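# Move yellow sponge from a file-cabinet drawer to the desk

## Task

Locate the yellow sponge inside the top or middle drawer of one of the two short, slim three-drawer file cabinets and set it on the desk. When finished, all drawers anywhere in the room must be completely closed, no cabinet may have been shifted noticeably, the robot must be upright and not leaning or toppled, and the result must hold without the robot supporting anything.

## Robot and tools

Robot: TidyBot++, a wheeled base (0.54 m long, 0.50 m wide, 0.38 m tall) driven by four powered casters, carrying one seven-joint arm that ends in a two-finger gripper. The shoulder sits 0.12 m ahead of the base centre and 0.68 m above the floor. Two cameras: base_camera (fixed on the base, looking forward and down) and wrist_camera (fisheye on the hand, looking along it). The arm begins folded with the hand facing down, poking up to 0.08 m beyond the base front, elbow up to 1.15 m high.

Frames: the base frame has its origin on the floor below the base centre, x forward, y left, z up. hand_pose is reported in it and marks the spot between the finger pads; the hand's own z runs out along the fingers and its y is the direction the pads close along. The odometry frame is the base frame as it was when the scene began. base_odometry counts wheel rotation only, so slip shows up as travel and drift of a few cm and degrees builds up. Heading grows to the left, range -3.142 to 3.142. base_tilt is in degrees, positive when leaning forward or right, with a fixed bias near 1 degree.

execute_actions: argument actions is a list holding one action or none (none just returns state and pictures). An action may contain base, joints, speeds. base holds exactly one relative command, measured from where the base last reported itself: translate_m (metres, forward positive, -2 to 2), strafe_m (metres, left positive, -2 to 2) or rotate_rad (radians, counter-clockwise from above positive, -6.3 to 6.3). joints holds absolute targets in radians, keyed by name: joint_1_rad (unlimited, positive turns the arm clockwise seen from above, opposite to rotate_rad), joint_2_rad shoulder -2.249 to 2.249, joint_3_rad unlimited, joint_4_rad elbow -2.579 to 2.579, joint_5_rad unlimited, joint_6_rad wrist -2.099 to 2.099, joint_7_rad unlimited; plus gripper_pos 0 (open, about 85 mm gap) to 1 (closed), gap roughly 85 x (1 - gripper_pos) mm. Unlimited joints take the short way, so rotate farther in steps below half a turn. speeds caps top speed for that action only: translate_m and strafe_m 0.05 to 0.5 m/s, rotate_rad 0.1 to 1.57 rad/s (defaults are the maxima). A base move needing over 8.667 s is refused; no action runs past 15 s. Bad keys or out-of-range values reject the whole call with no motion. Anything left out of an action may still be driving toward its earlier target. cameras: list of base_camera, wrist_camera or all; omitted/null means all, [] means none.

wait: seconds 0 to 10, commands nothing, returns state and pictures. zoom_image: camera plus region [x0, y0, x1, y1] in pixels of that camera's latest full picture, at most 504 x 504. read_manual: only licence texts, no motion. finished_scene: scene = current scene number; irreversible, only call once the goal is met and stable. A reply with no tool call ends everything.

Result lines: base_status and joint_status tell how each motion ended: done, off_target (resting away from target, maybe still pushing), contact_stop or time_out (target dropped, holding in place). joint command not followed plus cause: arm targets withheld, usually a predicted self-collision; they may be retried later. on_its_own lists motion you did not command. motor_effort is percent of max, sign toward higher joint values, bracket = peak during the action (noisy). Motor temperatures: one value per arm joint; MOTOR HOT at 60 °C, OVER-TEMPERATURE FAULT at 75 °C (arm sinks, keys show limit_stop_at_motor_heat; resend). ARM HIT means the arm struck itself or the base. A stop in one call cancels later movement calls in the same reply. The pictures line names the returned images in order. Camera calibration (K, distortion, T_world_to_cam in base frame) is supplied and is accurate to a few mm and under a degree; wrist poses are less exact.

Arm geometry: upper arm 0.42 m, forearm 0.31 m, hand 0.31 m to the hand point. With joint_1_rad 0, joint_3_rad 3.14, joint_5_rad 0 the arm stays in the base's x-z plane; angles from vertical (forward positive) are upper = j2, forearm = j2 - j4, hand = j2 - j4 - j6; reach ahead of the shoulder = sum of length x sin, height = sum of length x cos. Joints move at up to 1.39 rad/s (1.22 for 5 to 7). A downward hand reaches at most about 0.94 m high, only near the base. joint_7_rad 1.57 with hand down opens fingers to left and right. Closed fingertips reach ~20 mm past the hand point. gripper 1 done = empty; off_target = something held.

Accuracy: friction leaves joints slightly short even when done; fix by sending last command + (wanted - read). hand_pose itself may be 1-2 cm off; trust images. Loads make the arm sag; while holding, never command a joint to its read value.

Avoid: driving while the arm is caught on anything above ~0.8 m (tipping); hard horizontal pulls on a raised hand (lifts wheels; retract or back away to recover); driving the arm into objects (torque fault: joints 1-4 at 104.5 N m, 5-7 at 51.3 N m, warnings at 56.7 and 29.4; arm freezes 10 s). A blocked base keeps shoving and may still say done. Don't drop, slam or shove things; drawers must end fully shut and cabinets unmoved. The robot holds its last command while you think.

Each tool is called after "Emit:" as name([rows], argument=value, ...), one row to a line, values as JSON.

## Session

Emit:
execute_actions(actions=[])

Scene clock: 0.00 s.
Motor temperatures (°C, as the motors report them): [26 27 23 25 34 32 36]
base_odometry: x=+0.000 y=+0.000 heading=+0.000 (m, m, rad; odometry frame)
base_tilt: forward=-0.1 right=-0.1 (deg)
base_status: not commanded
joint_positions: joint_1_rad=+0.004 joint_2_rad=-0.323 joint_3_rad=+3.176 joint_4_rad=-2.530 joint_5_rad=+0.038 joint_6_rad=-0.869 joint_7_rad=+1.555 gripper_pos=+0.000
joint_status: not commanded
motor_effort: joint_1_rad=+0 joint_2_rad=-3 joint_3_rad=+1 joint_4_rad=+15 joint_5_rad=-1 joint_6_rad=+1 joint_7_rad=+0 (%)
hand_pose: x=+0.2589 y=-0.0117 z=+0.5835 quat_wxyz=(+0.010, +0.999, -0.014, +0.033) (m; base frame)
pictures: base_camera, wrist_camera
Images, in order (width x height): base_camera 644x364, wrist_camera 644x476.

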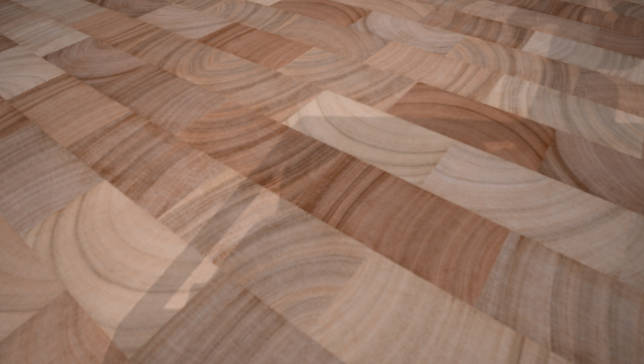

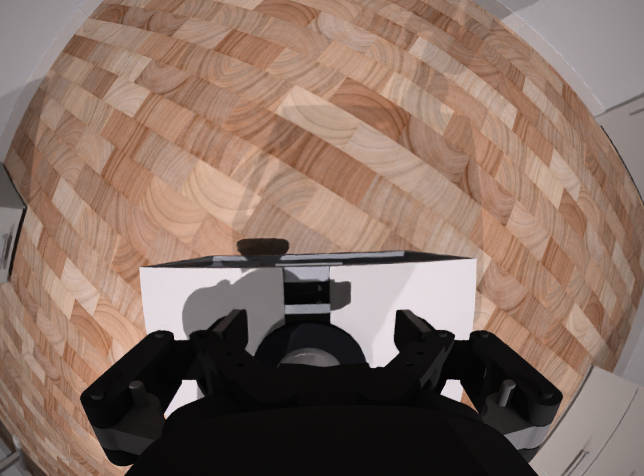

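Emit:
execute_actions([
  {"joints":{"joint_6_rad":0.35}},
], cameras=["wrist_camera"])

Emit:
execute_actions([
  {"base":{"rotate_rad":-1.57}},
], cameras=["wrist_camera"])

Emit:
execute_actions([
  {"base":{"rotate_rad":-1.57}},
], cameras=["wrist_camera"])

Emit:
execute_actions([
  {"base":{"rotate_rad":-1.57}},
], cameras=["wrist_camera"])

Scene clock: 11.23 s.
Motor temperatures (°C, as the motors report them): [26 27 23 25 34 32 36]
base_odometry: x=+0.000 y=+0.000 heading=+0.000 (m, m, rad; odometry frame)
base_tilt: forward=-0.1 right=-0.1 (deg)
base_status: not commanded
joint_positions: joint_1_rad=+0.004 joint_2_rad=-0.323 joint_3_rad=+3.176 joint_4_rad=-2.530 joint_5_rad=+0.038 joint_6_rad=+0.334 joint_7_rad=+1.555 gripper_pos=+0.000
joint_status: all done
motor_effort: joint_1_rad=+0(0) joint_2_rad=-7(7) joint_3_rad=+1(1) joint_4_rad=+19(20) joint_5_rad=-1(1) joint_6_rad=+8(7) joint_7_rad=+0(0) (%)
hand_pose: x=+0.5357 y=-0.0112 z=+0.8013 quat_wxyz=(+0.007, +0.806, -0.006, +0.592) (m; base frame)
pictures: wrist_camera
camera_calibration (this result's frames):
wrist_camera: T_world_to_cam=[[0.028299, -0.999556, 0.00928758, -0.026037], [-0.343741, -0.0184557, -0.938883, 0.985978], [0.938638, 0.0233769, -0.344111, -0.0835612], [0, 0, 0, 1]] pos_world=[0.418092, -0.00587522, 0.897205]
Images, in order (width x height): wrist_camera 644x476.

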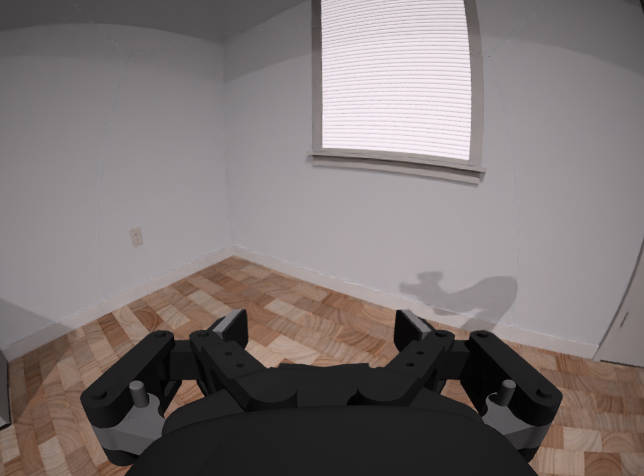

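Scene clock: 13.53 s.
Motor temperatures (°C, as the motors report them): [26 27 23 25 34 32 36]
base_odometry: x=+0.000 y=+0.000 heading=-1.569 (m, m, rad; odometry frame)
base_tilt: forward=-0.1 right=-0.1 (deg)
base_status: done
joint_positions: joint_1_rad=+0.004 joint_2_rad=-0.323 joint_3_rad=+3.176 joint_4_rad=-2.530 joint_5_rad=+0.038 joint_6_rad=+0.334 joint_7_rad=+1.555 gripper_pos=+0.000
joint_status: not commanded
motor_effort: joint_1_rad=-1(1) joint_2_rad=-7(8) joint_3_rad=+1(2) joint_4_rad=+19(20) joint_5_rad=-1(1) joint_6_rad=+8(8) joint_7_rad=+0(0) (%)
hand_pose: x=+0.5357 y=-0.0112 z=+0.8013 quat_wxyz=(+0.007, +0.806, -0.006, +0.592) (m; base frame)
pictures: wrist_camera
camera_calibration (this result's frames):
wrist_camera: T_world_to_cam=[[0.0282029, -0.999559, 0.0092555, -0.0260038], [-0.343743, -0.0183925, -0.938884, 0.985979], [0.93864, 0.0232977, -0.34411, -0.0835634], [0, 0, 0, 1]] pos_world=[0.418092, -0.0059109, 0.897205]
Images, in order (width x height): wrist_camera 644x476.

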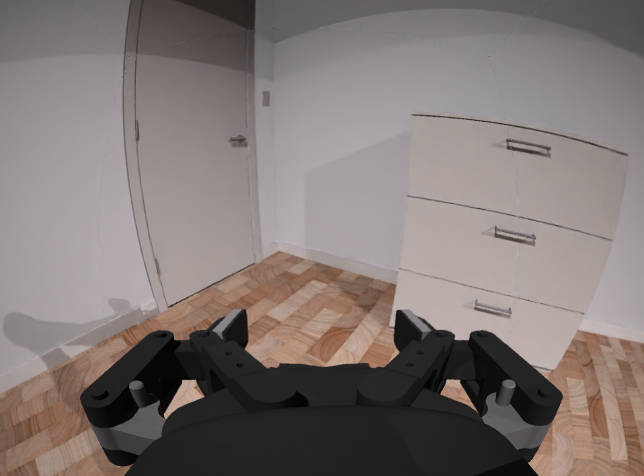

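Scene clock: 15.83 s.
Motor temperatures (°C, as the motors report them): [26 27 23 25 34 32 36]
base_odometry: x=+0.000 y=+0.000 heading=-3.139 (m, m, rad; odometry frame)
base_tilt: forward=+0.0 right=-0.1 (deg)
base_status: done
joint_positions: joint_1_rad=+0.004 joint_2_rad=-0.323 joint_3_rad=+3.176 joint_4_rad=-2.530 joint_5_rad=+0.038 joint_6_rad=+0.334 joint_7_rad=+1.555 gripper_pos=+0.000
joint_status: not commanded
motor_effort: joint_1_rad=-1(0) joint_2_rad=-8(8) joint_3_rad=+1(2) joint_4_rad=+19(19) joint_5_rad=+0(1) joint_6_rad=+8(7) joint_7_rad=+0(0) (%)
hand_pose: x=+0.5357 y=-0.0113 z=+0.8013 quat_wxyz=(+0.007, +0.806, -0.006, +0.592) (m; base frame)
pictures: wrist_camera
camera_calibration (this result's frames):
wrist_camera: T_world_to_cam=[[0.0281146, -0.999562, 0.00922577, -0.0259729], [-0.343745, -0.0183342, -0.938884, 0.98598], [0.938642, 0.0232251, -0.34411, -0.0835645], [0, 0, 0, 1]] pos_world=[0.418093, -0.00594361, 0.897205]
Images, in order (width x height): wrist_camera 644x476.

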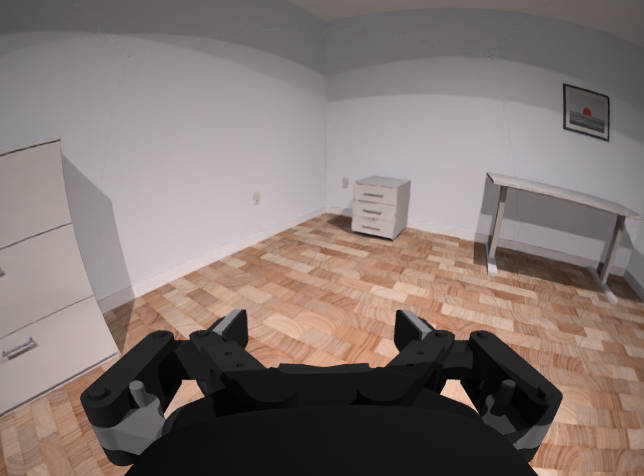

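Scene clock: 18.13 s.
Motor temperatures (°C, as the motors report them): [26 27 23 25 34 32 36]
base_odometry: x=+0.000 y=+0.000 heading=+1.575 (m, m, rad; odometry frame)
base_tilt: forward=+0.0 right=-0.1 (deg)
base_status: done
joint_positions: joint_1_rad=+0.004 joint_2_rad=-0.323 joint_3_rad=+3.176 joint_4_rad=-2.530 joint_5_rad=+0.038 joint_6_rad=+0.334 joint_7_rad=+1.555 gripper_pos=+0.000
joint_status: not commanded
motor_effort: joint_1_rad=-1(1) joint_2_rad=-7(9) joint_3_rad=+1(2) joint_4_rad=+19(19) joint_5_rad=-1(1) joint_6_rad=+8(8) joint_7_rad=+0(0) (%)
hand_pose: x=+0.5357 y=-0.0113 z=+0.8013 quat_wxyz=(+0.007, +0.806, -0.006, +0.592) (m; base frame)
pictures: wrist_camera
camera_calibration (this result's frames):
wrist_camera: T_world_to_cam=[[0.0280328, -0.999565, 0.00919837, -0.0259446], [-0.343746, -0.0182803, -0.938885, 0.985981], [0.938644, 0.0231576, -0.344109, -0.0835661], [0, 0, 0, 1]] pos_world=[0.418093, -0.00597403, 0.897206]
Images, in order (width x height): wrist_camera 644x476.

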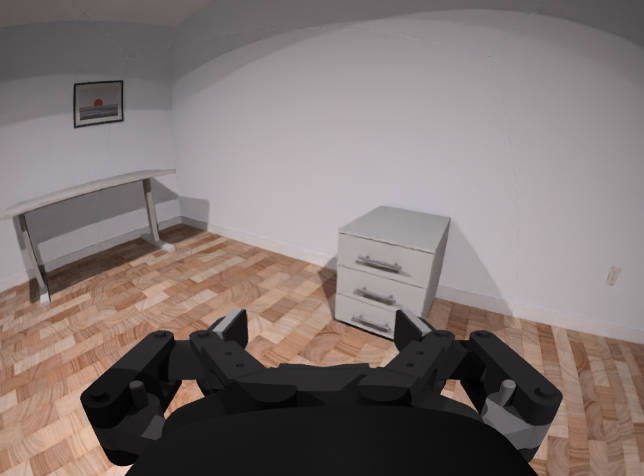

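Emit:
execute_actions([
  {"base":{"rotate_rad":-0.55}},
], cameras=[])

Emit:
execute_actions([
  {"base":{"strafe_m":0.5},"joints":{"joint_6_rad":0.0}},
], cameras=[])

Emit:
execute_actions([
  {"base":{"translate_m":0.3}},
])

Scene clock: 55.97 s.
Motor temperatures (°C, as the motors report them): [26 27 23 25 34 32 36]
base_odometry: x=+0.000 y=+0.000 heading=+1.026 (m, m, rad; odometry frame)
base_tilt: forward=+0.0 right=-0.1 (deg)
base_status: done
joint_positions: joint_1_rad=+0.004 joint_2_rad=-0.323 joint_3_rad=+3.176 joint_4_rad=-2.530 joint_5_rad=+0.038 joint_6_rad=+0.334 joint_7_rad=+1.555 gripper_pos=+0.000
joint_status: not commanded
motor_effort: joint_1_rad=+0(0) joint_2_rad=-7(8) joint_3_rad=+1(3) joint_4_rad=+19(19) joint_5_rad=-1(1) joint_6_rad=+8(8) joint_7_rad=+0(0) (%)
hand_pose: x=+0.5357 y=-0.0114 z=+0.8013 quat_wxyz=(+0.007, +0.806, -0.006, +0.592) (m; base frame)
pictures: none
No camera images: the call's "cameras" was empty. Leave "cameras" out to get every camera's image.

Scene clock: 58.30 s.
Motor temperatures (°C, as the motors report them): [26 27 23 25 34 32 36]
base_odometry: x=-0.428 y=+0.260 heading=+1.026 (m, m, rad; odometry frame)
base_tilt: forward=-0.1 right=-0.2 (deg)
base_status: done
joint_positions: joint_1_rad=+0.004 joint_2_rad=-0.323 joint_3_rad=+3.176 joint_4_rad=-2.533 joint_5_rad=+0.038 joint_6_rad=+0.017 joint_7_rad=+1.555 gripper_pos=+0.000
joint_status: all done
motor_effort: joint_1_rad=+0(0) joint_2_rad=-7(8) joint_3_rad=+1(2) joint_4_rad=+18(21) joint_5_rad=-1(0) joint_6_rad=+6(8) joint_7_rad=+0(0) (%)
hand_pose: x=+0.4910 y=-0.0124 z=+0.7120 quat_wxyz=(+0.008, +0.890, -0.009, +0.457) (m; base frame)
pictures: none
No camera images: the call's "cameras" was empty. Leave "cameras" out to get every camera's image.

Scene clock: 60.13 s.
Motor temperatures (°C, as the motors report them): [26 27 23 25 34 32 36]
base_odometry: x=-0.272 y=+0.516 heading=+1.026 (m, m, rad; odometry frame)
base_tilt: forward=-0.1 right=-0.1 (deg)
base_status: done
joint_positions: joint_1_rad=+0.004 joint_2_rad=-0.320 joint_3_rad=+3.176 joint_4_rad=-2.533 joint_5_rad=+0.038 joint_6_rad=+0.017 joint_7_rad=+1.555 gripper_pos=+0.000
joint_status: not commanded
motor_effort: joint_1_rad=+0(1) joint_2_rad=-7(9) joint_3_rad=+1(1) joint_4_rad=+18(19) joint_5_rad=-1(1) joint_6_rad=+6(7) joint_7_rad=+0(0) (%)
hand_pose: x=+0.4911 y=-0.0124 z=+0.7109 quat_wxyz=(+0.008, +0.890, -0.009, +0.455) (m; base frame)
pictures: base_camera, wrist_camera
camera_calibration (this result's frames):
wrist_camera: T_world_to_cam=[[0.0226348, -0.999737, -0.00365522, -0.0131658], [-0.623697, -0.0112634, -0.781585, 0.911506], [0.781339, 0.0199708, -0.623788, 0.203278], [0, 0, 0, 1]] pos_world=[0.409973, -0.00695535, 0.839174]
Images, in order (width x height): base_camera 644x364, wrist_camera 644x476.

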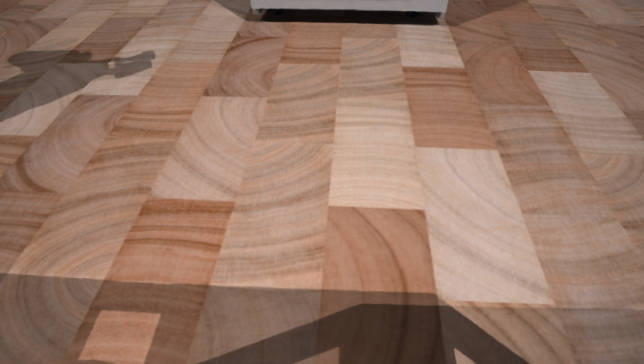

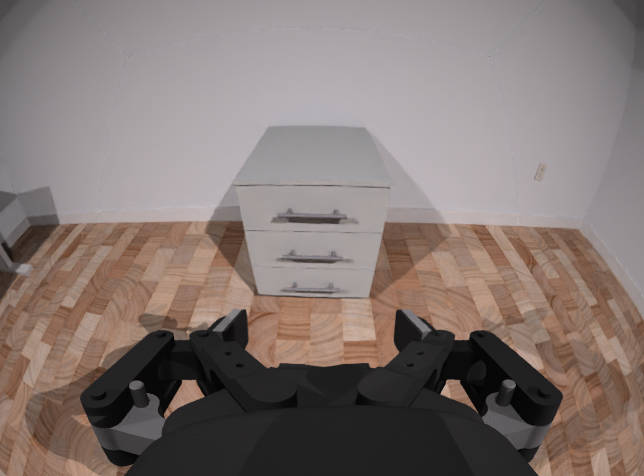

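Emit:
execute_actions([
  {"base":{"translate_m":-0.25}},
], cameras=[])

Emit:
execute_actions([
  {"joints":{"joint_1_rad":0,"joint_2_rad":1.5,"joint_3_rad":3.14,"joint_4_rad":-1.03,"joint_5_rad":0,"joint_6_rad":0.83,"joint_7_rad":0.0,"gripper_pos":0.2}},
])

Scene clock: 77.20 s.
Motor temperatures (°C, as the motors report them): [26 27 23 25 34 32 36]
base_odometry: x=-0.402 y=+0.303 heading=+1.026 (m, m, rad; odometry frame)
base_tilt: forward=-0.1 right=-0.2 (deg)
base_status: done
joint_positions: joint_1_rad=+0.004 joint_2_rad=-0.325 joint_3_rad=+3.176 joint_4_rad=-2.533 joint_5_rad=+0.038 joint_6_rad=+0.017 joint_7_rad=+1.555 gripper_pos=+0.000
joint_status: not commanded
motor_effort: joint_1_rad=+0(1) joint_2_rad=-7(10) joint_3_rad=+1(1) joint_4_rad=+19(20) joint_5_rad=-1(1) joint_6_rad=+6(7) joint_7_rad=+0(1) (%)
hand_pose: x=+0.4909 y=-0.0124 z=+0.7129 quat_wxyz=(+0.008, +0.889, -0.009, +0.458) (m; base frame)
pictures: none
No camera images: the call's "cameras" was empty. Leave "cameras" out to get every camera's image.

Scene clock: 80.20 s.
Motor temperatures (°C, as the motors report them): [26 28 23 25 34 32 36]
base_odometry: x=-0.402 y=+0.303 heading=+1.026 (m, m, rad; odometry frame)
base_tilt: forward=-0.1 right=-0.1 (deg)
base_status: not commanded
joint_positions: joint_1_rad=+0.004 joint_2_rad=+1.497 joint_3_rad=+3.158 joint_4_rad=-1.055 joint_5_rad=+0.026 joint_6_rad=+0.793 joint_7_rad=+0.048 gripper_pos=+0.200
joint_status: all done
motor_effort: joint_1_rad=+0(0) joint_2_rad=-52(54) joint_3_rad=+0(0) joint_4_rad=+15(18) joint_5_rad=-1(1) joint_6_rad=+8(8) joint_7_rad=+0(0) (%)
hand_pose: x=+1.0189 y=-0.0023 z=+0.3924 quat_wxyz=(-0.435, +0.569, -0.520, +0.466) (m; base frame)
pictures: base_camera, wrist_camera
camera_calibration (this result's frames):
wrist_camera: T_world_to_cam=[[-0.143965, -0.0989326, -0.984625, 0.540576], [-0.0759098, 0.993162, -0.0886914, 0.164113], [0.986667, 0.0619742, -0.150491, -0.802882], [0, 0, 0, 1]] pos_world=[0.882459, -0.0597519, 0.425993]
Images, in order (width x height): base_camera 644x364, wrist_camera 644x476.

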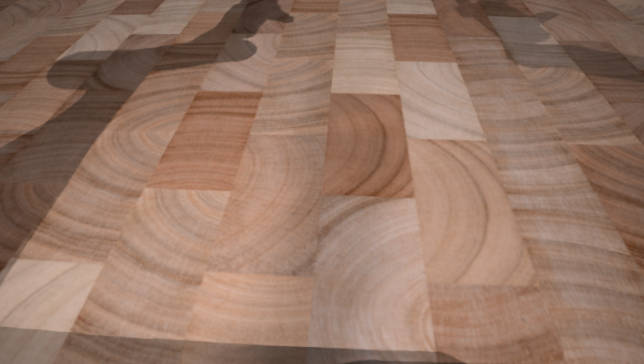

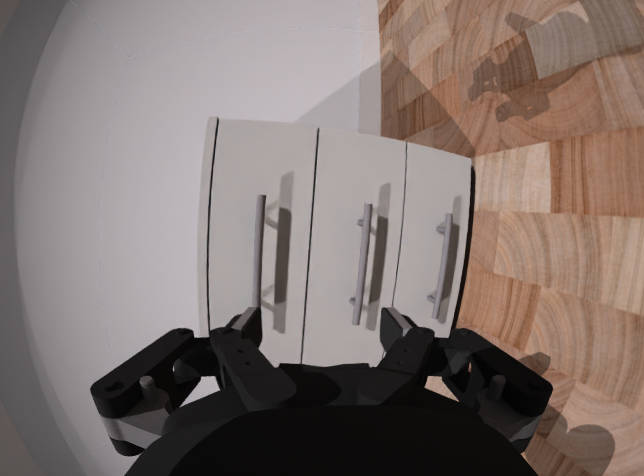

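Emit:
execute_actions([
  {"base":{"translate_m":0.17},"joints":{"joint_2_rad":1.455,"joint_7_rad":-0.05}},
], cameras=["wrist_camera"])

Scene clock: 91.67 s.
Motor temperatures (°C, as the motors report them): [26 28 23 25 34 32 36]
base_odometry: x=-0.314 y=+0.448 heading=+1.026 (m, m, rad; odometry frame)
base_tilt: forward=-0.1 right=-0.2 (deg)
base_status: done
joint_positions: joint_1_rad=+0.004 joint_2_rad=+1.461 joint_3_rad=+3.156 joint_4_rad=-1.049 joint_5_rad=+0.024 joint_6_rad=+0.795 joint_7_rad=-0.003 gripper_pos=+0.200
joint_status: all done
motor_effort: joint_1_rad=+0(4) joint_2_rad=-52(55) joint_3_rad=+0(1) joint_4_rad=+16(17) joint_5_rad=-1(2) joint_6_rad=+8(8) joint_7_rad=+0(0) (%)
hand_pose: x=+1.0311 y=-0.0019 z=+0.4297 quat_wxyz=(-0.459, +0.544, -0.525, +0.466) (m; base frame)
pictures: wrist_camera
camera_calibration (this result's frames):
wrist_camera: T_world_to_cam=[[-0.0998535, -0.0444178, -0.99401, 0.537754], [-0.063322, 0.997262, -0.038202, 0.133355], [0.992985, 0.0591282, -0.102393, -0.836438], [0, 0, 0, 1]] pos_world=[0.892711, -0.0596469, 0.453982]
Images, in order (width x height): wrist_camera 644x476.

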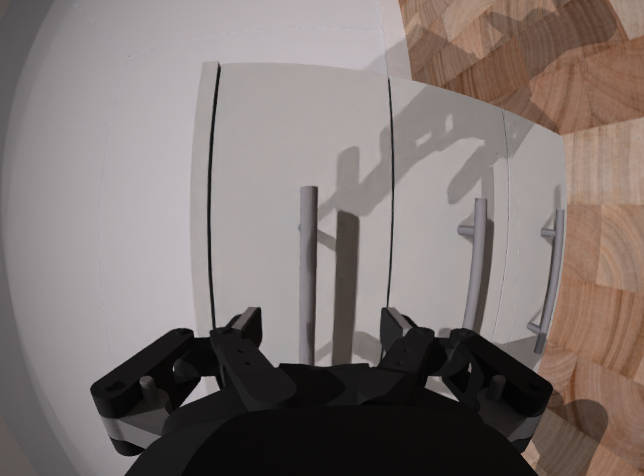

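Emit:
execute_actions([
  {"base":{"translate_m":0.06},"joints":{"joint_2_rad":1.435}},
], cameras=["wrist_camera"])

Scene clock: 97.80 s.
Motor temperatures (°C, as the motors report them): [26 29 23 25 34 32 36]
base_odometry: x=-0.282 y=+0.499 heading=+1.026 (m, m, rad; odometry frame)
base_tilt: forward=+0.0 right=-0.1 (deg)
base_status: done
joint_positions: joint_1_rad=+0.004 joint_2_rad=+1.444 joint_3_rad=+3.156 joint_4_rad=-1.046 joint_5_rad=+0.023 joint_6_rad=+0.797 joint_7_rad=-0.003 gripper_pos=+0.200
joint_status: all done
motor_effort: joint_1_rad=+0(2) joint_2_rad=-55(57) joint_3_rad=+0(1) joint_4_rad=+19(24) joint_5_rad=-1(0) joint_6_rad=+9(9) joint_7_rad=+0(0) (%)
hand_pose: x=+1.0359 y=-0.0021 z=+0.4467 quat_wxyz=(-0.465, +0.539, -0.521, +0.472) (m; base frame)
pictures: wrist_camera
camera_calibration (this result's frames):
wrist_camera: T_world_to_cam=[[-0.0788526, -0.0437452, -0.995926, 0.534246], [-0.0619193, 0.997323, -0.038904, 0.133297], [0.994961, 0.0585993, -0.0813502, -0.850964], [0, 0, 0, 1]] pos_world=[0.897056, -0.0597038, 0.468029]
Images, in order (width x height): wrist_camera 644x476.

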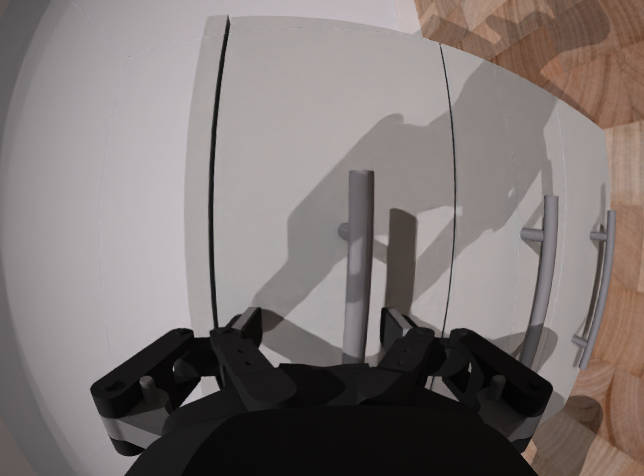

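Emit:
execute_actions([
  {"base":{"translate_m":0.02},"joints":{"joint_2_rad":1.465}},
], cameras=["wrist_camera"])

Emit:
execute_actions([
  {"joints":{"gripper_pos":1}},
], cameras=["wrist_camera"])

Scene clock: 104.23 s.
Motor temperatures (°C, as the motors report them): [26 29 23 25 34 32 36]
base_odometry: x=-0.272 y=+0.515 heading=+1.025 (m, m, rad; odometry frame)
base_tilt: forward=-0.1 right=-0.1 (deg)
base_status: done
joint_positions: joint_1_rad=+0.008 joint_2_rad=+1.450 joint_3_rad=+3.154 joint_4_rad=-1.086 joint_5_rad=+0.013 joint_6_rad=+0.869 joint_7_rad=-0.003 gripper_pos=+0.199
joint_status: all done
motor_effort: joint_1_rad=-2(5) joint_2_rad=-51(56) joint_3_rad=+0(1) joint_4_rad=+27(32) joint_5_rad=+0(4) joint_6_rad=-1(8) joint_7_rad=+0(1) (%)
hand_pose: x=+1.0255 y=-0.0075 z=+0.4439 quat_wxyz=(-0.471, +0.527, -0.520, +0.480) (m; base frame)
pictures: wrist_camera
camera_calibration (this result's frames):
wrist_camera: T_world_to_cam=[[-0.0530179, -0.0345346, -0.997996, 0.504913], [-0.0497158, 0.998254, -0.0319024, 0.122376], [0.997355, 0.0479248, -0.0546423, -0.854889], [0, 0, 0, 1]] pos_world=[0.885482, -0.063755, 0.461092]
Images, in order (width x height): wrist_camera 644x476.

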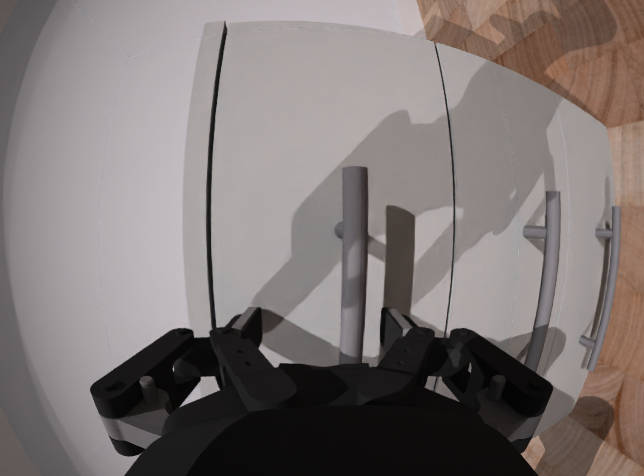

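Scene clock: 105.23 s.
Motor temperatures (°C, as the motors report them): [26 29 23 25 34 32 36]
base_odometry: x=-0.272 y=+0.516 heading=+1.025 (m, m, rad; odometry frame)
base_tilt: forward=-0.1 right=-0.2 (deg)
base_status: not commanded
joint_positions: joint_1_rad=+0.008 joint_2_rad=+1.473 joint_3_rad=+3.154 joint_4_rad=-1.087 joint_5_rad=+0.013 joint_6_rad=+0.892 joint_7_rad=-0.003 gripper_pos=+0.894
joint_status: gripper_pos off_target (ended at +0.894, target +1.000)
motor_effort: joint_1_rad=-1(3) joint_2_rad=-53(58) joint_3_rad=+0(1) joint_4_rad=+26(34) joint_5_rad=-1(1) joint_6_rad=+3(9) joint_7_rad=+0(0) (%)
hand_pose: x=+1.0201 y=-0.0069 z=+0.4295 quat_wxyz=(-0.471, +0.528, -0.520, +0.479) (m; base frame)
pictures: wrist_camera
camera_calibration (this result's frames):
wrist_camera: T_world_to_cam=[[-0.0543225, -0.0342769, -0.997935, 0.491582], [-0.0506487, 0.998219, -0.0315296, 0.121823], [0.997238, 0.0488314, -0.0559618, -0.849612], [0, 0, 0, 1]] pos_world=[0.880139, -0.0632682, 0.446862]
Images, in order (width x height): wrist_camera 644x476.

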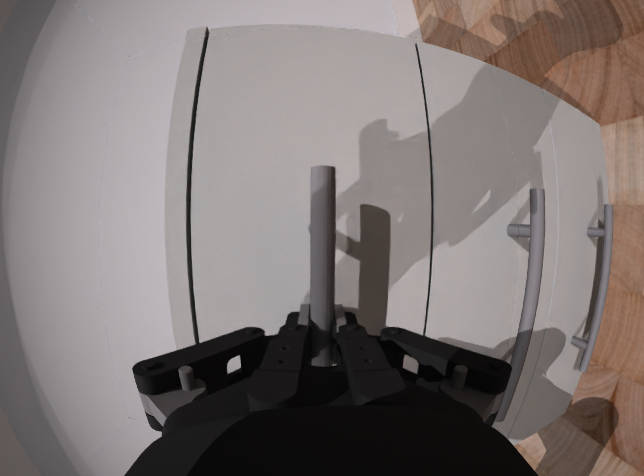

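Gripped. Pull.

Emit:
execute_actions([
  {"base":{"translate_m":-0.28},"speeds":{"translate_m":0.12}},
])

Scene clock: 111.33 s.
Motor temperatures (°C, as the motors report them): [26 29 23 25 34 32 36]
base_odometry: x=-0.417 y=+0.276 heading=+1.025 (m, m, rad; odometry frame)
base_tilt: forward=+0.0 right=-0.1 (deg)
base_status: done
joint_positions: joint_1_rad=+0.006 joint_2_rad=+1.485 joint_3_rad=+3.153 joint_4_rad=-1.032 joint_5_rad=+0.013 joint_6_rad=+0.841 joint_7_rad=-0.003 gripper_pos=+0.895
joint_status: not commanded
motor_effort: joint_1_rad=+1(5) joint_2_rad=-56(59) joint_3_rad=+1(2) joint_4_rad=+18(25) joint_5_rad=-1(1) joint_6_rad=+10(12) joint_7_rad=+1(0) (%)
hand_pose: x=+1.0316 y=-0.0050 z=+0.4300 quat_wxyz=(-0.470, +0.530, -0.521, +0.476) (m; base frame)
pictures: base_camera, wrist_camera
camera_calibration (this result's frames):
wrist_camera: T_world_to_cam=[[-0.0619352, -0.0340577, -0.997499, 0.5004], [-0.0525233, 0.998144, -0.0308185, 0.122103], [0.996697, 0.0504832, -0.0636091, -0.857278], [0, 0, 0, 1]] pos_world=[0.891853, -0.0615558, 0.448381]
Images, in order (width x height): base_camera 644x364, wrist_camera 644x476.

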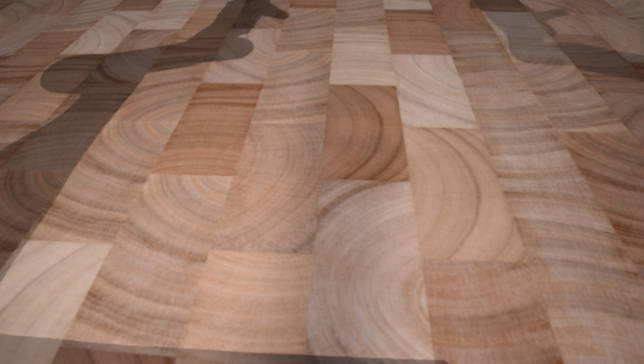

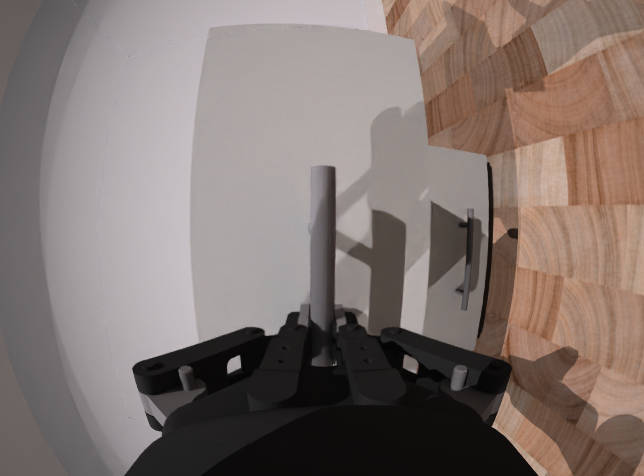

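Emit:
execute_actions([
  {"joints":{"gripper_pos":0.2}},
], cameras=[])

Emit:
execute_actions([
  {"base":{"translate_m":-0.1}},
], cameras=[])

Emit:
execute_actions([
  {"joints":{"joint_2_rad":0.8,"joint_4_rad":-1.0,"joint_6_rad":-0.9,"joint_7_rad":1.57,"gripper_pos":0}},
], cameras=[])

Emit:
execute_actions([
  {"base":{"translate_m":0.3}},
])

Scene clock: 120.93 s.
Motor temperatures (°C, as the motors report them): [26 30 23 25 34 32 36]
base_odometry: x=-0.417 y=+0.276 heading=+1.025 (m, m, rad; odometry frame)
base_tilt: forward=-0.1 right=-0.2 (deg)
base_status: not commanded
joint_positions: joint_1_rad=+0.006 joint_2_rad=+1.472 joint_3_rad=+3.153 joint_4_rad=-1.032 joint_5_rad=+0.013 joint_6_rad=+0.841 joint_7_rad=-0.003 gripper_pos=+0.200
joint_status: all done
motor_effort: joint_1_rad=+0(1) joint_2_rad=-53(57) joint_3_rad=+0(0) joint_4_rad=+16(19) joint_5_rad=+0(1) joint_6_rad=+8(10) joint_7_rad=+0(0) (%)
hand_pose: x=+1.0347 y=-0.0050 z=+0.4417 quat_wxyz=(-0.473, +0.527, -0.518, +0.480) (m; base frame)
pictures: none
No camera images: the call's "cameras" was empty. Leave "cameras" out to get every camera's image.

Scene clock: 122.17 s.
Motor temperatures (°C, as the motors report them): [26 30 23 25 34 32 36]
base_odometry: x=-0.469 y=+0.190 heading=+1.025 (m, m, rad; odometry frame)
base_tilt: forward=-0.1 right=-0.2 (deg)
base_status: done
joint_positions: joint_1_rad=+0.006 joint_2_rad=+1.472 joint_3_rad=+3.153 joint_4_rad=-1.032 joint_5_rad=+0.013 joint_6_rad=+0.841 joint_7_rad=-0.003 gripper_pos=+0.200
joint_status: not commanded
motor_effort: joint_1_rad=-1(1) joint_2_rad=-53(55) joint_3_rad=+0(0) joint_4_rad=+16(18) joint_5_rad=-1(1) joint_6_rad=+8(9) joint_7_rad=+1(0) (%)
hand_pose: x=+1.0348 y=-0.0050 z=+0.4419 quat_wxyz=(-0.473, +0.527, -0.518, +0.480) (m; base frame)
pictures: none
No camera images: the call's "cameras" was empty. Leave "cameras" out to get every camera's image.

Scene clock: 124.60 s.
Motor temperatures (°C, as the motors report them): [26 30 23 25 34 32 36]
base_odometry: x=-0.469 y=+0.190 heading=+1.025 (m, m, rad; odometry frame)
base_tilt: forward=-0.1 right=-0.2 (deg)
base_status: not commanded
joint_positions: joint_1_rad=+0.006 joint_2_rad=+0.795 joint_3_rad=+3.153 joint_4_rad=-1.020 joint_5_rad=+0.013 joint_6_rad=-0.868 joint_7_rad=+1.526 gripper_pos=+0.000
joint_status: all done
motor_effort: joint_1_rad=+0(1) joint_2_rad=-46(56) joint_3_rad=+0(0) joint_4_rad=+19(20) joint_5_rad=-1(1) joint_6_rad=+3(8) joint_7_rad=+0(1) (%)
hand_pose: x=+0.8623 y=-0.0126 z=+0.6211 quat_wxyz=(+0.006, +0.973, -0.025, +0.227) (m; base frame)
pictures: none
No camera images: the call's "cameras" was empty. Leave "cameras" out to get every camera's image.

Scene clock: 126.57 s.
Motor temperatures (°C, as the motors report them): [26 30 23 25 34 32 36]
base_odometry: x=-0.313 y=+0.447 heading=+1.025 (m, m, rad; odometry frame)
base_tilt: forward=+0.0 right=-0.2 (deg)
base_status: done
joint_positions: joint_1_rad=+0.006 joint_2_rad=+0.800 joint_3_rad=+3.153 joint_4_rad=-1.017 joint_5_rad=+0.013 joint_6_rad=-0.869 joint_7_rad=+1.526 gripper_pos=+0.000
joint_status: not commanded
motor_effort: joint_1_rad=+0(3) joint_2_rad=-47(48) joint_3_rad=+0(1) joint_4_rad=+20(21) joint_5_rad=-1(0) joint_6_rad=+4(4) joint_7_rad=+0(0) (%)
hand_pose: x=+0.8628 y=-0.0121 z=+0.6188 quat_wxyz=(+0.006, +0.974, -0.024, +0.226) (m; base frame)
pictures: base_camera, wrist_camera
camera_calibration (this result's frames):
wrist_camera: T_world_to_cam=[[-0.014769, -0.999433, -0.0302678, 0.0270976], [-0.917455, 0.0255812, -0.397016, 1.08726], [0.397565, 0.0219058, -0.917312, 0.368181], [0, 0, 0, 1]] pos_world=[0.851533, -0.00879635, 0.770216]
Images, in order (width x height): base_camera 644x364, wrist_camera 644x476.

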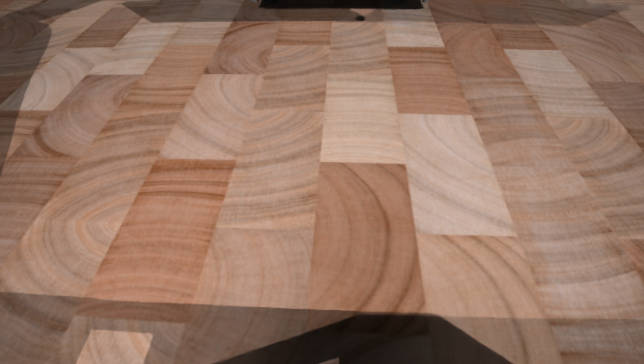

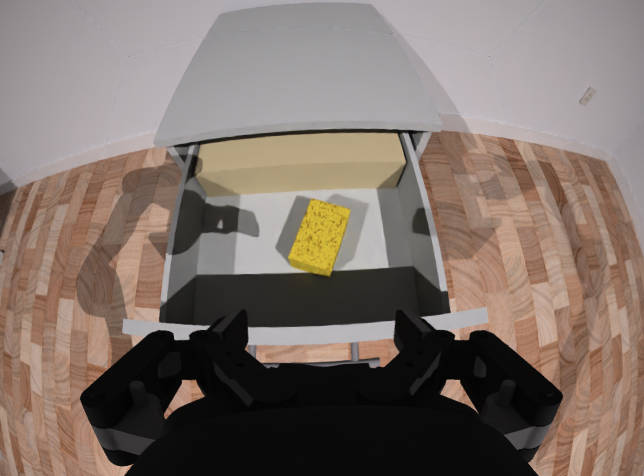

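Emit:
execute_actions([
  {"joints":{"joint_2_rad":0.66,"joint_4_rad":-1.323,"joint_6_rad":-0.95,"joint_7_rad":1.27}},
], cameras=[])

Emit:
execute_actions([
  {"base":{"translate_m":0.285}},
])

Scene clock: 149.20 s.
Motor temperatures (°C, as the motors report them): [26 31 23 25 34 32 36]
base_odometry: x=-0.313 y=+0.447 heading=+1.025 (m, m, rad; odometry frame)
base_tilt: forward=-0.1 right=-0.2 (deg)
base_status: not commanded
joint_positions: joint_1_rad=+0.006 joint_2_rad=+0.672 joint_3_rad=+3.153 joint_4_rad=-1.301 joint_5_rad=+0.013 joint_6_rad=-0.915 joint_7_rad=+1.318 gripper_pos=+0.000
joint_status: all done
motor_effort: joint_1_rad=+0(0) joint_2_rad=-40(46) joint_3_rad=+0(0) joint_4_rad=+18(20) joint_5_rad=-1(0) joint_6_rad=+2(4) joint_7_rad=+0(0) (%)
hand_pose: x=+0.7483 y=-0.0115 z=+0.5864 quat_wxyz=(-0.006, +0.984, -0.128, +0.126) (m; base frame)
pictures: none
No camera images: the call's "cameras" was empty. Leave "cameras" out to get every camera's image.

Scene clock: 151.00 s.
Motor temperatures (°C, as the motors report them): [26 31 23 25 34 32 36]
base_odometry: x=-0.165 y=+0.691 heading=+1.025 (m, m, rad; odometry frame)
base_tilt: forward=-0.1 right=-0.2 (deg)
base_status: done
joint_positions: joint_1_rad=+0.006 joint_2_rad=+0.667 joint_3_rad=+3.153 joint_4_rad=-1.304 joint_5_rad=+0.013 joint_6_rad=-0.918 joint_7_rad=+1.318 gripper_pos=+0.000
joint_status: not commanded
motor_effort: joint_1_rad=+0(2) joint_2_rad=-40(43) joint_3_rad=+0(0) joint_4_rad=+18(18) joint_5_rad=+0(0) joint_6_rad=+2(3) joint_7_rad=+0(0) (%)
hand_pose: x=+0.7469 y=-0.0115 z=+0.5886 quat_wxyz=(-0.006, +0.984, -0.128, +0.126) (m; base frame)
pictures: base_camera, wrist_camera
camera_calibration (this result's frames):
wrist_camera: T_world_to_cam=[[-0.222756, -0.971414, -0.0820606, 0.211306], [-0.950859, 0.235066, -0.201522, 0.881184], [0.215051, 0.0331379, -0.976041, 0.557524], [0, 0, 0, 1]] pos_world=[0.765055, -0.0203463, 0.739083]
Images, in order (width x height): base_camera 644x364, wrist_camera 644x476.

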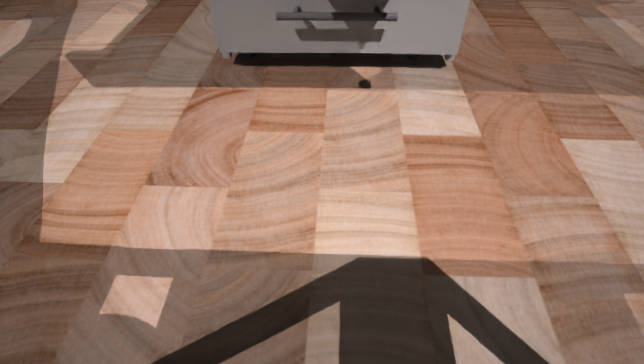

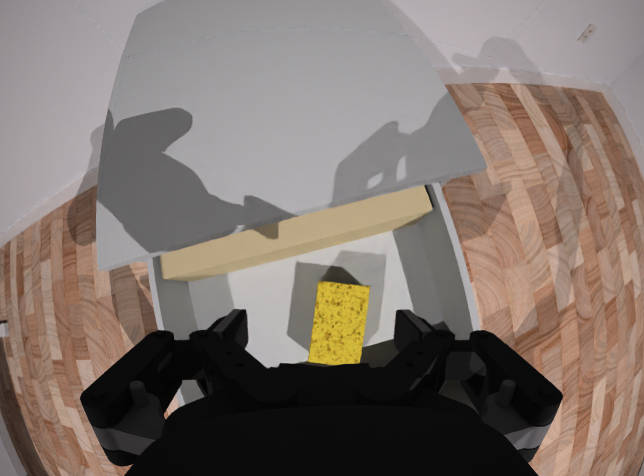

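Emit:
execute_actions([
  {"base":{"strafe_m":-0.013},"joints":{"joint_2_rad":0.88,"joint_4_rad":-1.43,"joint_6_rad":-0.66,"joint_7_rad":1.19}},
], cameras=["wrist_camera"])

Scene clock: 161.83 s.
Motor temperatures (°C, as the motors report them): [26 31 23 25 34 32 36]
base_odometry: x=-0.154 y=+0.684 heading=+1.025 (m, m, rad; odometry frame)
base_tilt: forward=-0.1 right=-0.2 (deg)
base_status: done
joint_positions: joint_1_rad=+0.005 joint_2_rad=+0.883 joint_3_rad=+3.151 joint_4_rad=-1.417 joint_5_rad=+0.013 joint_6_rad=-0.697 joint_7_rad=+1.240 gripper_pos=+0.000
joint_status: all done
motor_effort: joint_1_rad=-1(2) joint_2_rad=-43(47) joint_3_rad=+0(1) joint_4_rad=+14(18) joint_5_rad=-1(0) joint_6_rad=+1(2) joint_7_rad=+0(0) (%)
hand_pose: x=+0.7235 y=-0.0097 z=+0.4313 quat_wxyz=(-0.004, +0.984, -0.165, +0.073) (m; base frame)
pictures: wrist_camera
camera_calibration (this result's frames):
wrist_camera: T_world_to_cam=[[-0.30024, -0.951199, -0.0712434, 0.246497], [-0.947256, 0.306104, -0.0949, 0.779005], [0.112077, 0.038993, -0.992934, 0.490787], [0, 0, 0, 1]] pos_world=[0.75692, -0.023126, 0.578808]
Images, in order (width x height): wrist_camera 644x476.

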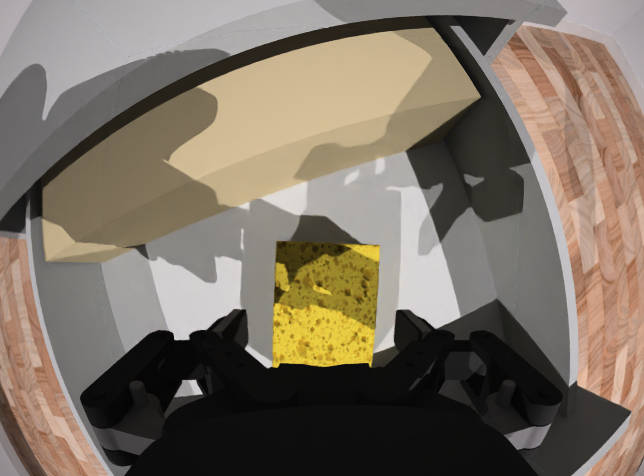

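Emit:
execute_actions([
  {"joints":{"joint_2_rad":0.95,"joint_6_rad":-0.6}},
], cameras=["wrist_camera"])

Emit:
execute_actions([
  {"joints":{"gripper_pos":1}},
], cameras=["wrist_camera"])

Scene clock: 168.87 s.
Motor temperatures (°C, as the motors report them): [26 31 23 25 34 32 36]
base_odometry: x=-0.154 y=+0.684 heading=+1.025 (m, m, rad; odometry frame)
base_tilt: forward=-0.1 right=-0.2 (deg)
base_status: not commanded
joint_positions: joint_1_rad=+0.005 joint_2_rad=+0.950 joint_3_rad=+3.151 joint_4_rad=-1.417 joint_5_rad=+0.013 joint_6_rad=-0.635 joint_7_rad=+1.240 gripper_pos=+0.000
joint_status: all done
motor_effort: joint_1_rad=+0(0) joint_2_rad=-43(45) joint_3_rad=+0(0) joint_4_rad=+13(14) joint_5_rad=-1(1) joint_6_rad=+1(2) joint_7_rad=+1(0) (%)
hand_pose: x=+0.7248 y=-0.0096 z=+0.3940 quat_wxyz=(-0.003, +0.984, -0.164, +0.071) (m; base frame)
pictures: wrist_camera
camera_calibration (this result's frames):
wrist_camera: T_world_to_cam=[[-0.299561, -0.951492, -0.070192, 0.243411], [-0.947956, 0.305153, -0.0908935, 0.775584], [0.107904, 0.0393107, -0.993384, 0.456808], [0, 0, 0, 1]] pos_world=[0.758845, -0.0230265, 0.541367]
Images, in order (width x height): wrist_camera 644x476.

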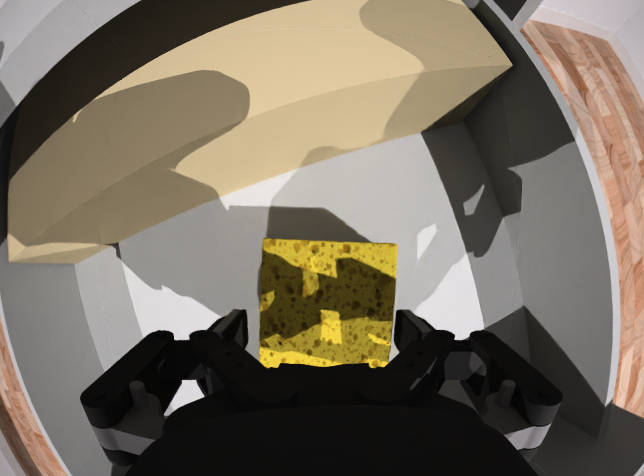

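Scene clock: 169.97 s.
Motor temperatures (°C, as the motors report them): [26 31 23 25 34 32 36]
base_odometry: x=-0.154 y=+0.684 heading=+1.025 (m, m, rad; odometry frame)
base_tilt: forward=-0.1 right=-0.1 (deg)
base_status: not commanded
joint_positions: joint_1_rad=+0.005 joint_2_rad=+0.946 joint_3_rad=+3.151 joint_4_rad=-1.417 joint_5_rad=+0.013 joint_6_rad=-0.634 joint_7_rad=+1.240 gripper_pos=+0.396
joint_status: gripper_pos off_target (ended at +0.396, target +1.000)
motor_effort: joint_1_rad=-1(1) joint_2_rad=-43(45) joint_3_rad=+0(0) joint_4_rad=+13(14) joint_5_rad=-1(1) joint_6_rad=+1(4) joint_7_rad=+0(0) (%)
hand_pose: x=+0.7260 y=-0.0096 z=+0.3961 quat_wxyz=(-0.004, +0.984, -0.164, +0.073) (m; base frame)
pictures: wrist_camera
camera_calibration (this result's frames):
wrist_camera: T_world_to_cam=[[-0.29927, -0.951495, -0.0713812, 0.244164], [-0.947583, 0.305146, -0.0947192, 0.778131], [0.111906, 0.039293, -0.992942, 0.455701], [0, 0, 0, 1]] pos_world=[0.759419, -0.0230287, 0.543617]
Images, in order (width x height): wrist_camera 644x476.

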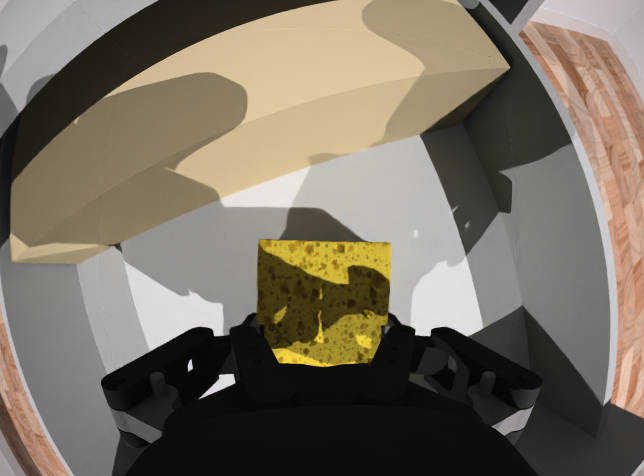

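Emit:
execute_actions([
  {"joints":{"joint_2_rad":0.62,"joint_4_rad":-1.32,"joint_6_rad":-0.95}},
], cameras=["wrist_camera"])

Emit:
execute_actions([
  {"base":{"translate_m":-0.5}},
], cameras=[])

Emit:
execute_actions([
  {"base":{"rotate_rad":1.0},"joints":{"joint_2_rad":0.1,"joint_4_rad":-1.4,"joint_6_rad":-0.6,"joint_7_rad":1.57}},
])

Scene clock: 182.90 s.
Motor temperatures (°C, as the motors report them): [26 31 23 25 34 32 36]
base_odometry: x=-0.154 y=+0.684 heading=+1.025 (m, m, rad; odometry frame)
base_tilt: forward=-0.1 right=-0.1 (deg)
base_status: not commanded
joint_positions: joint_1_rad=+0.005 joint_2_rad=+0.617 joint_3_rad=+3.151 joint_4_rad=-1.335 joint_5_rad=+0.013 joint_6_rad=-0.914 joint_7_rad=+1.240 gripper_pos=+0.396
joint_status: all done
motor_effort: joint_1_rad=-1(0) joint_2_rad=-40(47) joint_3_rad=+0(0) joint_4_rad=+17(19) joint_5_rad=-1(0) joint_6_rad=+2(2) joint_7_rad=+0(0) (%)
hand_pose: x=+0.7388 y=-0.0101 z=+0.6082 quat_wxyz=(-0.014, +0.977, -0.166, +0.137) (m; base frame)
pictures: wrist_camera
camera_calibration (this result's frames):
wrist_camera: T_world_to_cam=[[-0.291547, -0.950362, -0.108685, 0.27966], [-0.925924, 0.308907, -0.217349, 0.869098], [0.240134, 0.0372669, -0.970024, 0.556166], [0, 0, 0, 1]] pos_world=[0.752698, -0.0234184, 0.758787]
Images, in order (width x height): wrist_camera 644x476.

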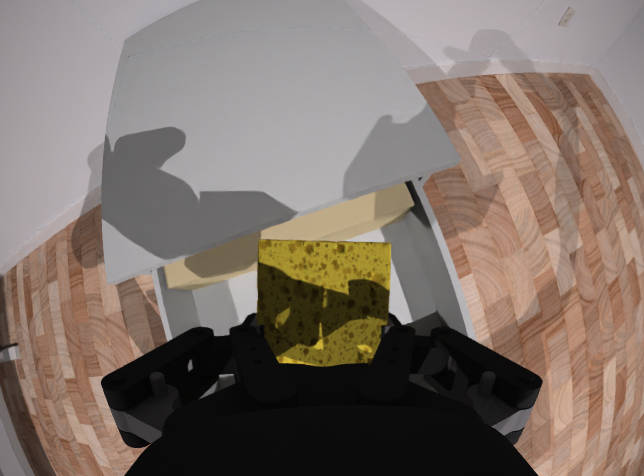

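Scene clock: 185.20 s.
Motor temperatures (°C, as the motors report them): [26 31 23 25 34 32 36]
base_odometry: x=-0.413 y=+0.256 heading=+1.026 (m, m, rad; odometry frame)
base_tilt: forward=-0.1 right=-0.1 (deg)
base_status: done
joint_positions: joint_1_rad=+0.005 joint_2_rad=+0.618 joint_3_rad=+3.151 joint_4_rad=-1.335 joint_5_rad=+0.013 joint_6_rad=-0.919 joint_7_rad=+1.240 gripper_pos=+0.396
joint_status: not commanded
motor_effort: joint_1_rad=+0(2) joint_2_rad=-40(42) joint_3_rad=+0(0) joint_4_rad=+18(19) joint_5_rad=-1(0) joint_6_rad=+2(3) joint_7_rad=+0(0) (%)
hand_pose: x=+0.7373 y=-0.0097 z=+0.6076 quat_wxyz=(-0.013, +0.977, -0.166, +0.134) (m; base frame)
pictures: none
No camera images: the call's "cameras" was empty. Leave "cameras" out to get every camera's image.

Scene clock: 187.30 s.
Motor temperatures (°C, as the motors report them): [26 31 23 25 34 32 36]
base_odometry: x=-0.413 y=+0.256 heading=+2.025 (m, m, rad; odometry frame)
base_tilt: forward=+0.0 right=-0.1 (deg)
base_status: done
joint_positions: joint_1_rad=-0.010 joint_2_rad=+0.096 joint_3_rad=+3.130 joint_4_rad=-1.377 joint_5_rad=+0.013 joint_6_rad=-0.635 joint_7_rad=+1.521 gripper_pos=+0.396
joint_status: all done
motor_effort: joint_1_rad=-1(5) joint_2_rad=-26(42) joint_3_rad=+1(5) joint_4_rad=+22(23) joint_5_rad=-1(1) joint_6_rad=+7(6) joint_7_rad=+1(1) (%)
hand_pose: x=+0.7395 y=+0.0121 z=+0.9717 quat_wxyz=(-0.012, +0.869, -0.010, +0.494) (m; base frame)
pictures: base_camera, wrist_camera
camera_calibration (this result's frames):
wrist_camera: T_world_to_cam=[[0.0415417, -0.998431, -0.0375389, 0.0256404], [-0.552609, 0.00834169, -0.833399, 1.26806], [0.832405, 0.0553651, -0.551396, 0.0628447], [0, 0, 0, 1]] pos_world=[0.647363, 0.011543, 1.09241]
Images, in order (width x height): base_camera 644x364, wrist_camera 644x476.

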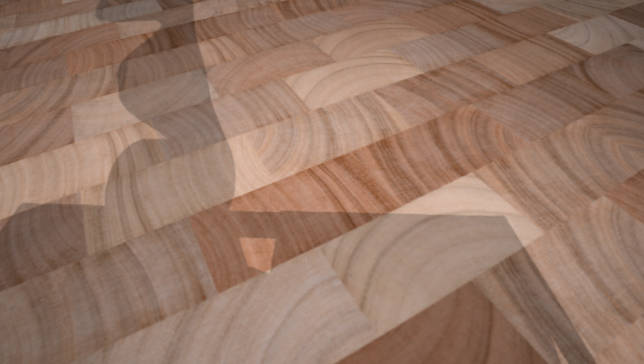

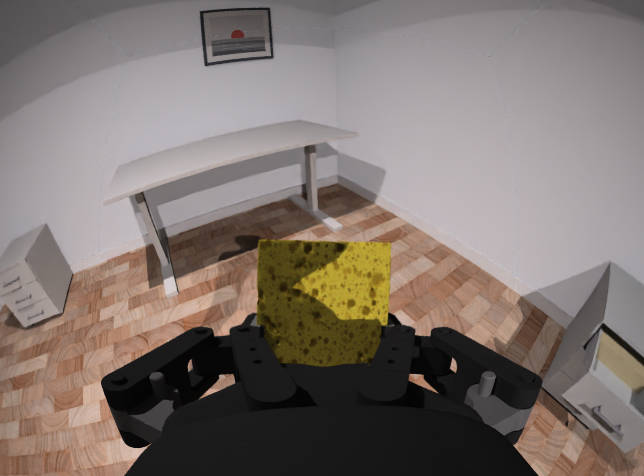

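Emit:
execute_actions([
  {"base":{"rotate_rad":0.575}},
], cameras=[])

Emit:
execute_actions([
  {"base":{"translate_m":0.95}},
], cameras=[])

Emit:
execute_actions([
  {"base":{"strafe_m":-0.35}},
])

Scene clock: 203.30 s.
Motor temperatures (°C, as the motors report them): [26 31 23 25 34 32 36]
base_odometry: x=-0.413 y=+0.256 heading=+2.600 (m, m, rad; odometry frame)
base_tilt: forward=+0.0 right=-0.2 (deg)
base_status: done
joint_positions: joint_1_rad=-0.007 joint_2_rad=+0.096 joint_3_rad=+3.133 joint_4_rad=-1.377 joint_5_rad=+0.013 joint_6_rad=-0.635 joint_7_rad=+1.521 gripper_pos=+0.396
joint_status: not commanded
motor_effort: joint_1_rad=+0(3) joint_2_rad=-26(27) joint_3_rad=+1(4) joint_4_rad=+22(22) joint_5_rad=-1(1) joint_6_rad=+7(7) joint_7_rad=+0(0) (%)
hand_pose: x=+0.7396 y=+0.0089 z=+0.9717 quat_wxyz=(-0.011, +0.869, -0.012, +0.494) (m; base frame)
pictures: none
No camera images: the call's "cameras" was empty. Leave "cameras" out to get every camera's image.

Scene clock: 206.47 s.
Motor temperatures (°C, as the motors report them): [26 31 23 25 34 32 36]
base_odometry: x=-1.228 y=+0.745 heading=+2.600 (m, m, rad; odometry frame)
base_tilt: forward=-0.1 right=-0.2 (deg)
base_status: done
joint_positions: joint_1_rad=-0.007 joint_2_rad=+0.102 joint_3_rad=+3.133 joint_4_rad=-1.380 joint_5_rad=+0.013 joint_6_rad=-0.633 joint_7_rad=+1.521 gripper_pos=+0.396
joint_status: not commanded
motor_effort: joint_1_rad=+0(1) joint_2_rad=-26(28) joint_3_rad=+1(0) joint_4_rad=+22(23) joint_5_rad=-1(1) joint_6_rad=+7(7) joint_7_rad=+0(0) (%)
hand_pose: x=+0.7411 y=+0.0089 z=+0.9673 quat_wxyz=(-0.011, +0.871, -0.012, +0.491) (m; base frame)
pictures: none
No camera images: the call's "cameras" was empty. Leave "cameras" out to get every camera's image.

Scene clock: 208.50 s.
Motor temperatures (°C, as the motors report them): [26 31 23 25 34 32 36]
base_odometry: x=-1.048 y=+1.045 heading=+2.601 (m, m, rad; odometry frame)
base_tilt: forward=-0.1 right=-0.1 (deg)
base_status: done
joint_positions: joint_1_rad=-0.001 joint_2_rad=+0.102 joint_3_rad=+3.138 joint_4_rad=-1.380 joint_5_rad=+0.013 joint_6_rad=-0.633 joint_7_rad=+1.521 gripper_pos=+0.396
joint_status: not commanded
motor_effort: joint_1_rad=-1(3) joint_2_rad=-26(28) joint_3_rad=+0(4) joint_4_rad=+22(23) joint_5_rad=-1(0) joint_6_rad=+7(7) joint_7_rad=+0(0) (%)
hand_pose: x=+0.7412 y=+0.0018 z=+0.9672 quat_wxyz=(-0.008, +0.871, -0.017, +0.491) (m; base frame)
pictures: base_camera, wrist_camera
camera_calibration (this result's frames):
wrist_camera: T_world_to_cam=[[0.0244082, -0.999018, -0.0369751, 0.0272644], [-0.557562, 0.0170955, -0.829959, 1.26568], [0.829776, 0.0408738, -0.556597, 0.0665034], [0, 0, 0, 1]] pos_world=[0.649846, 0.00288191, 1.08849]
Images, in order (width x height): base_camera 644x364, wrist_camera 644x476.

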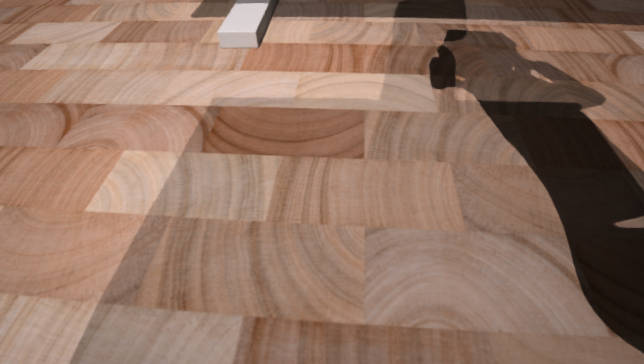

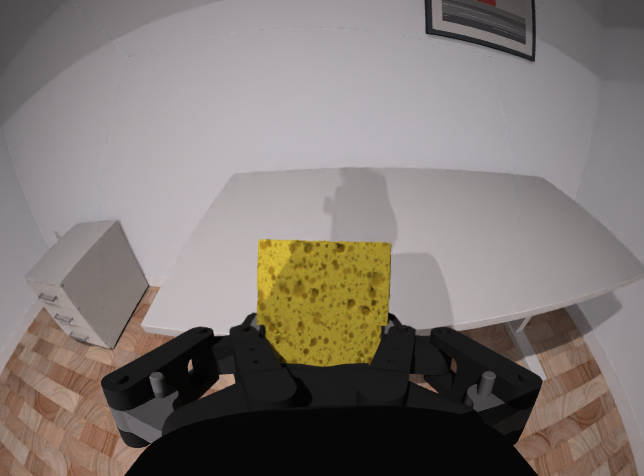

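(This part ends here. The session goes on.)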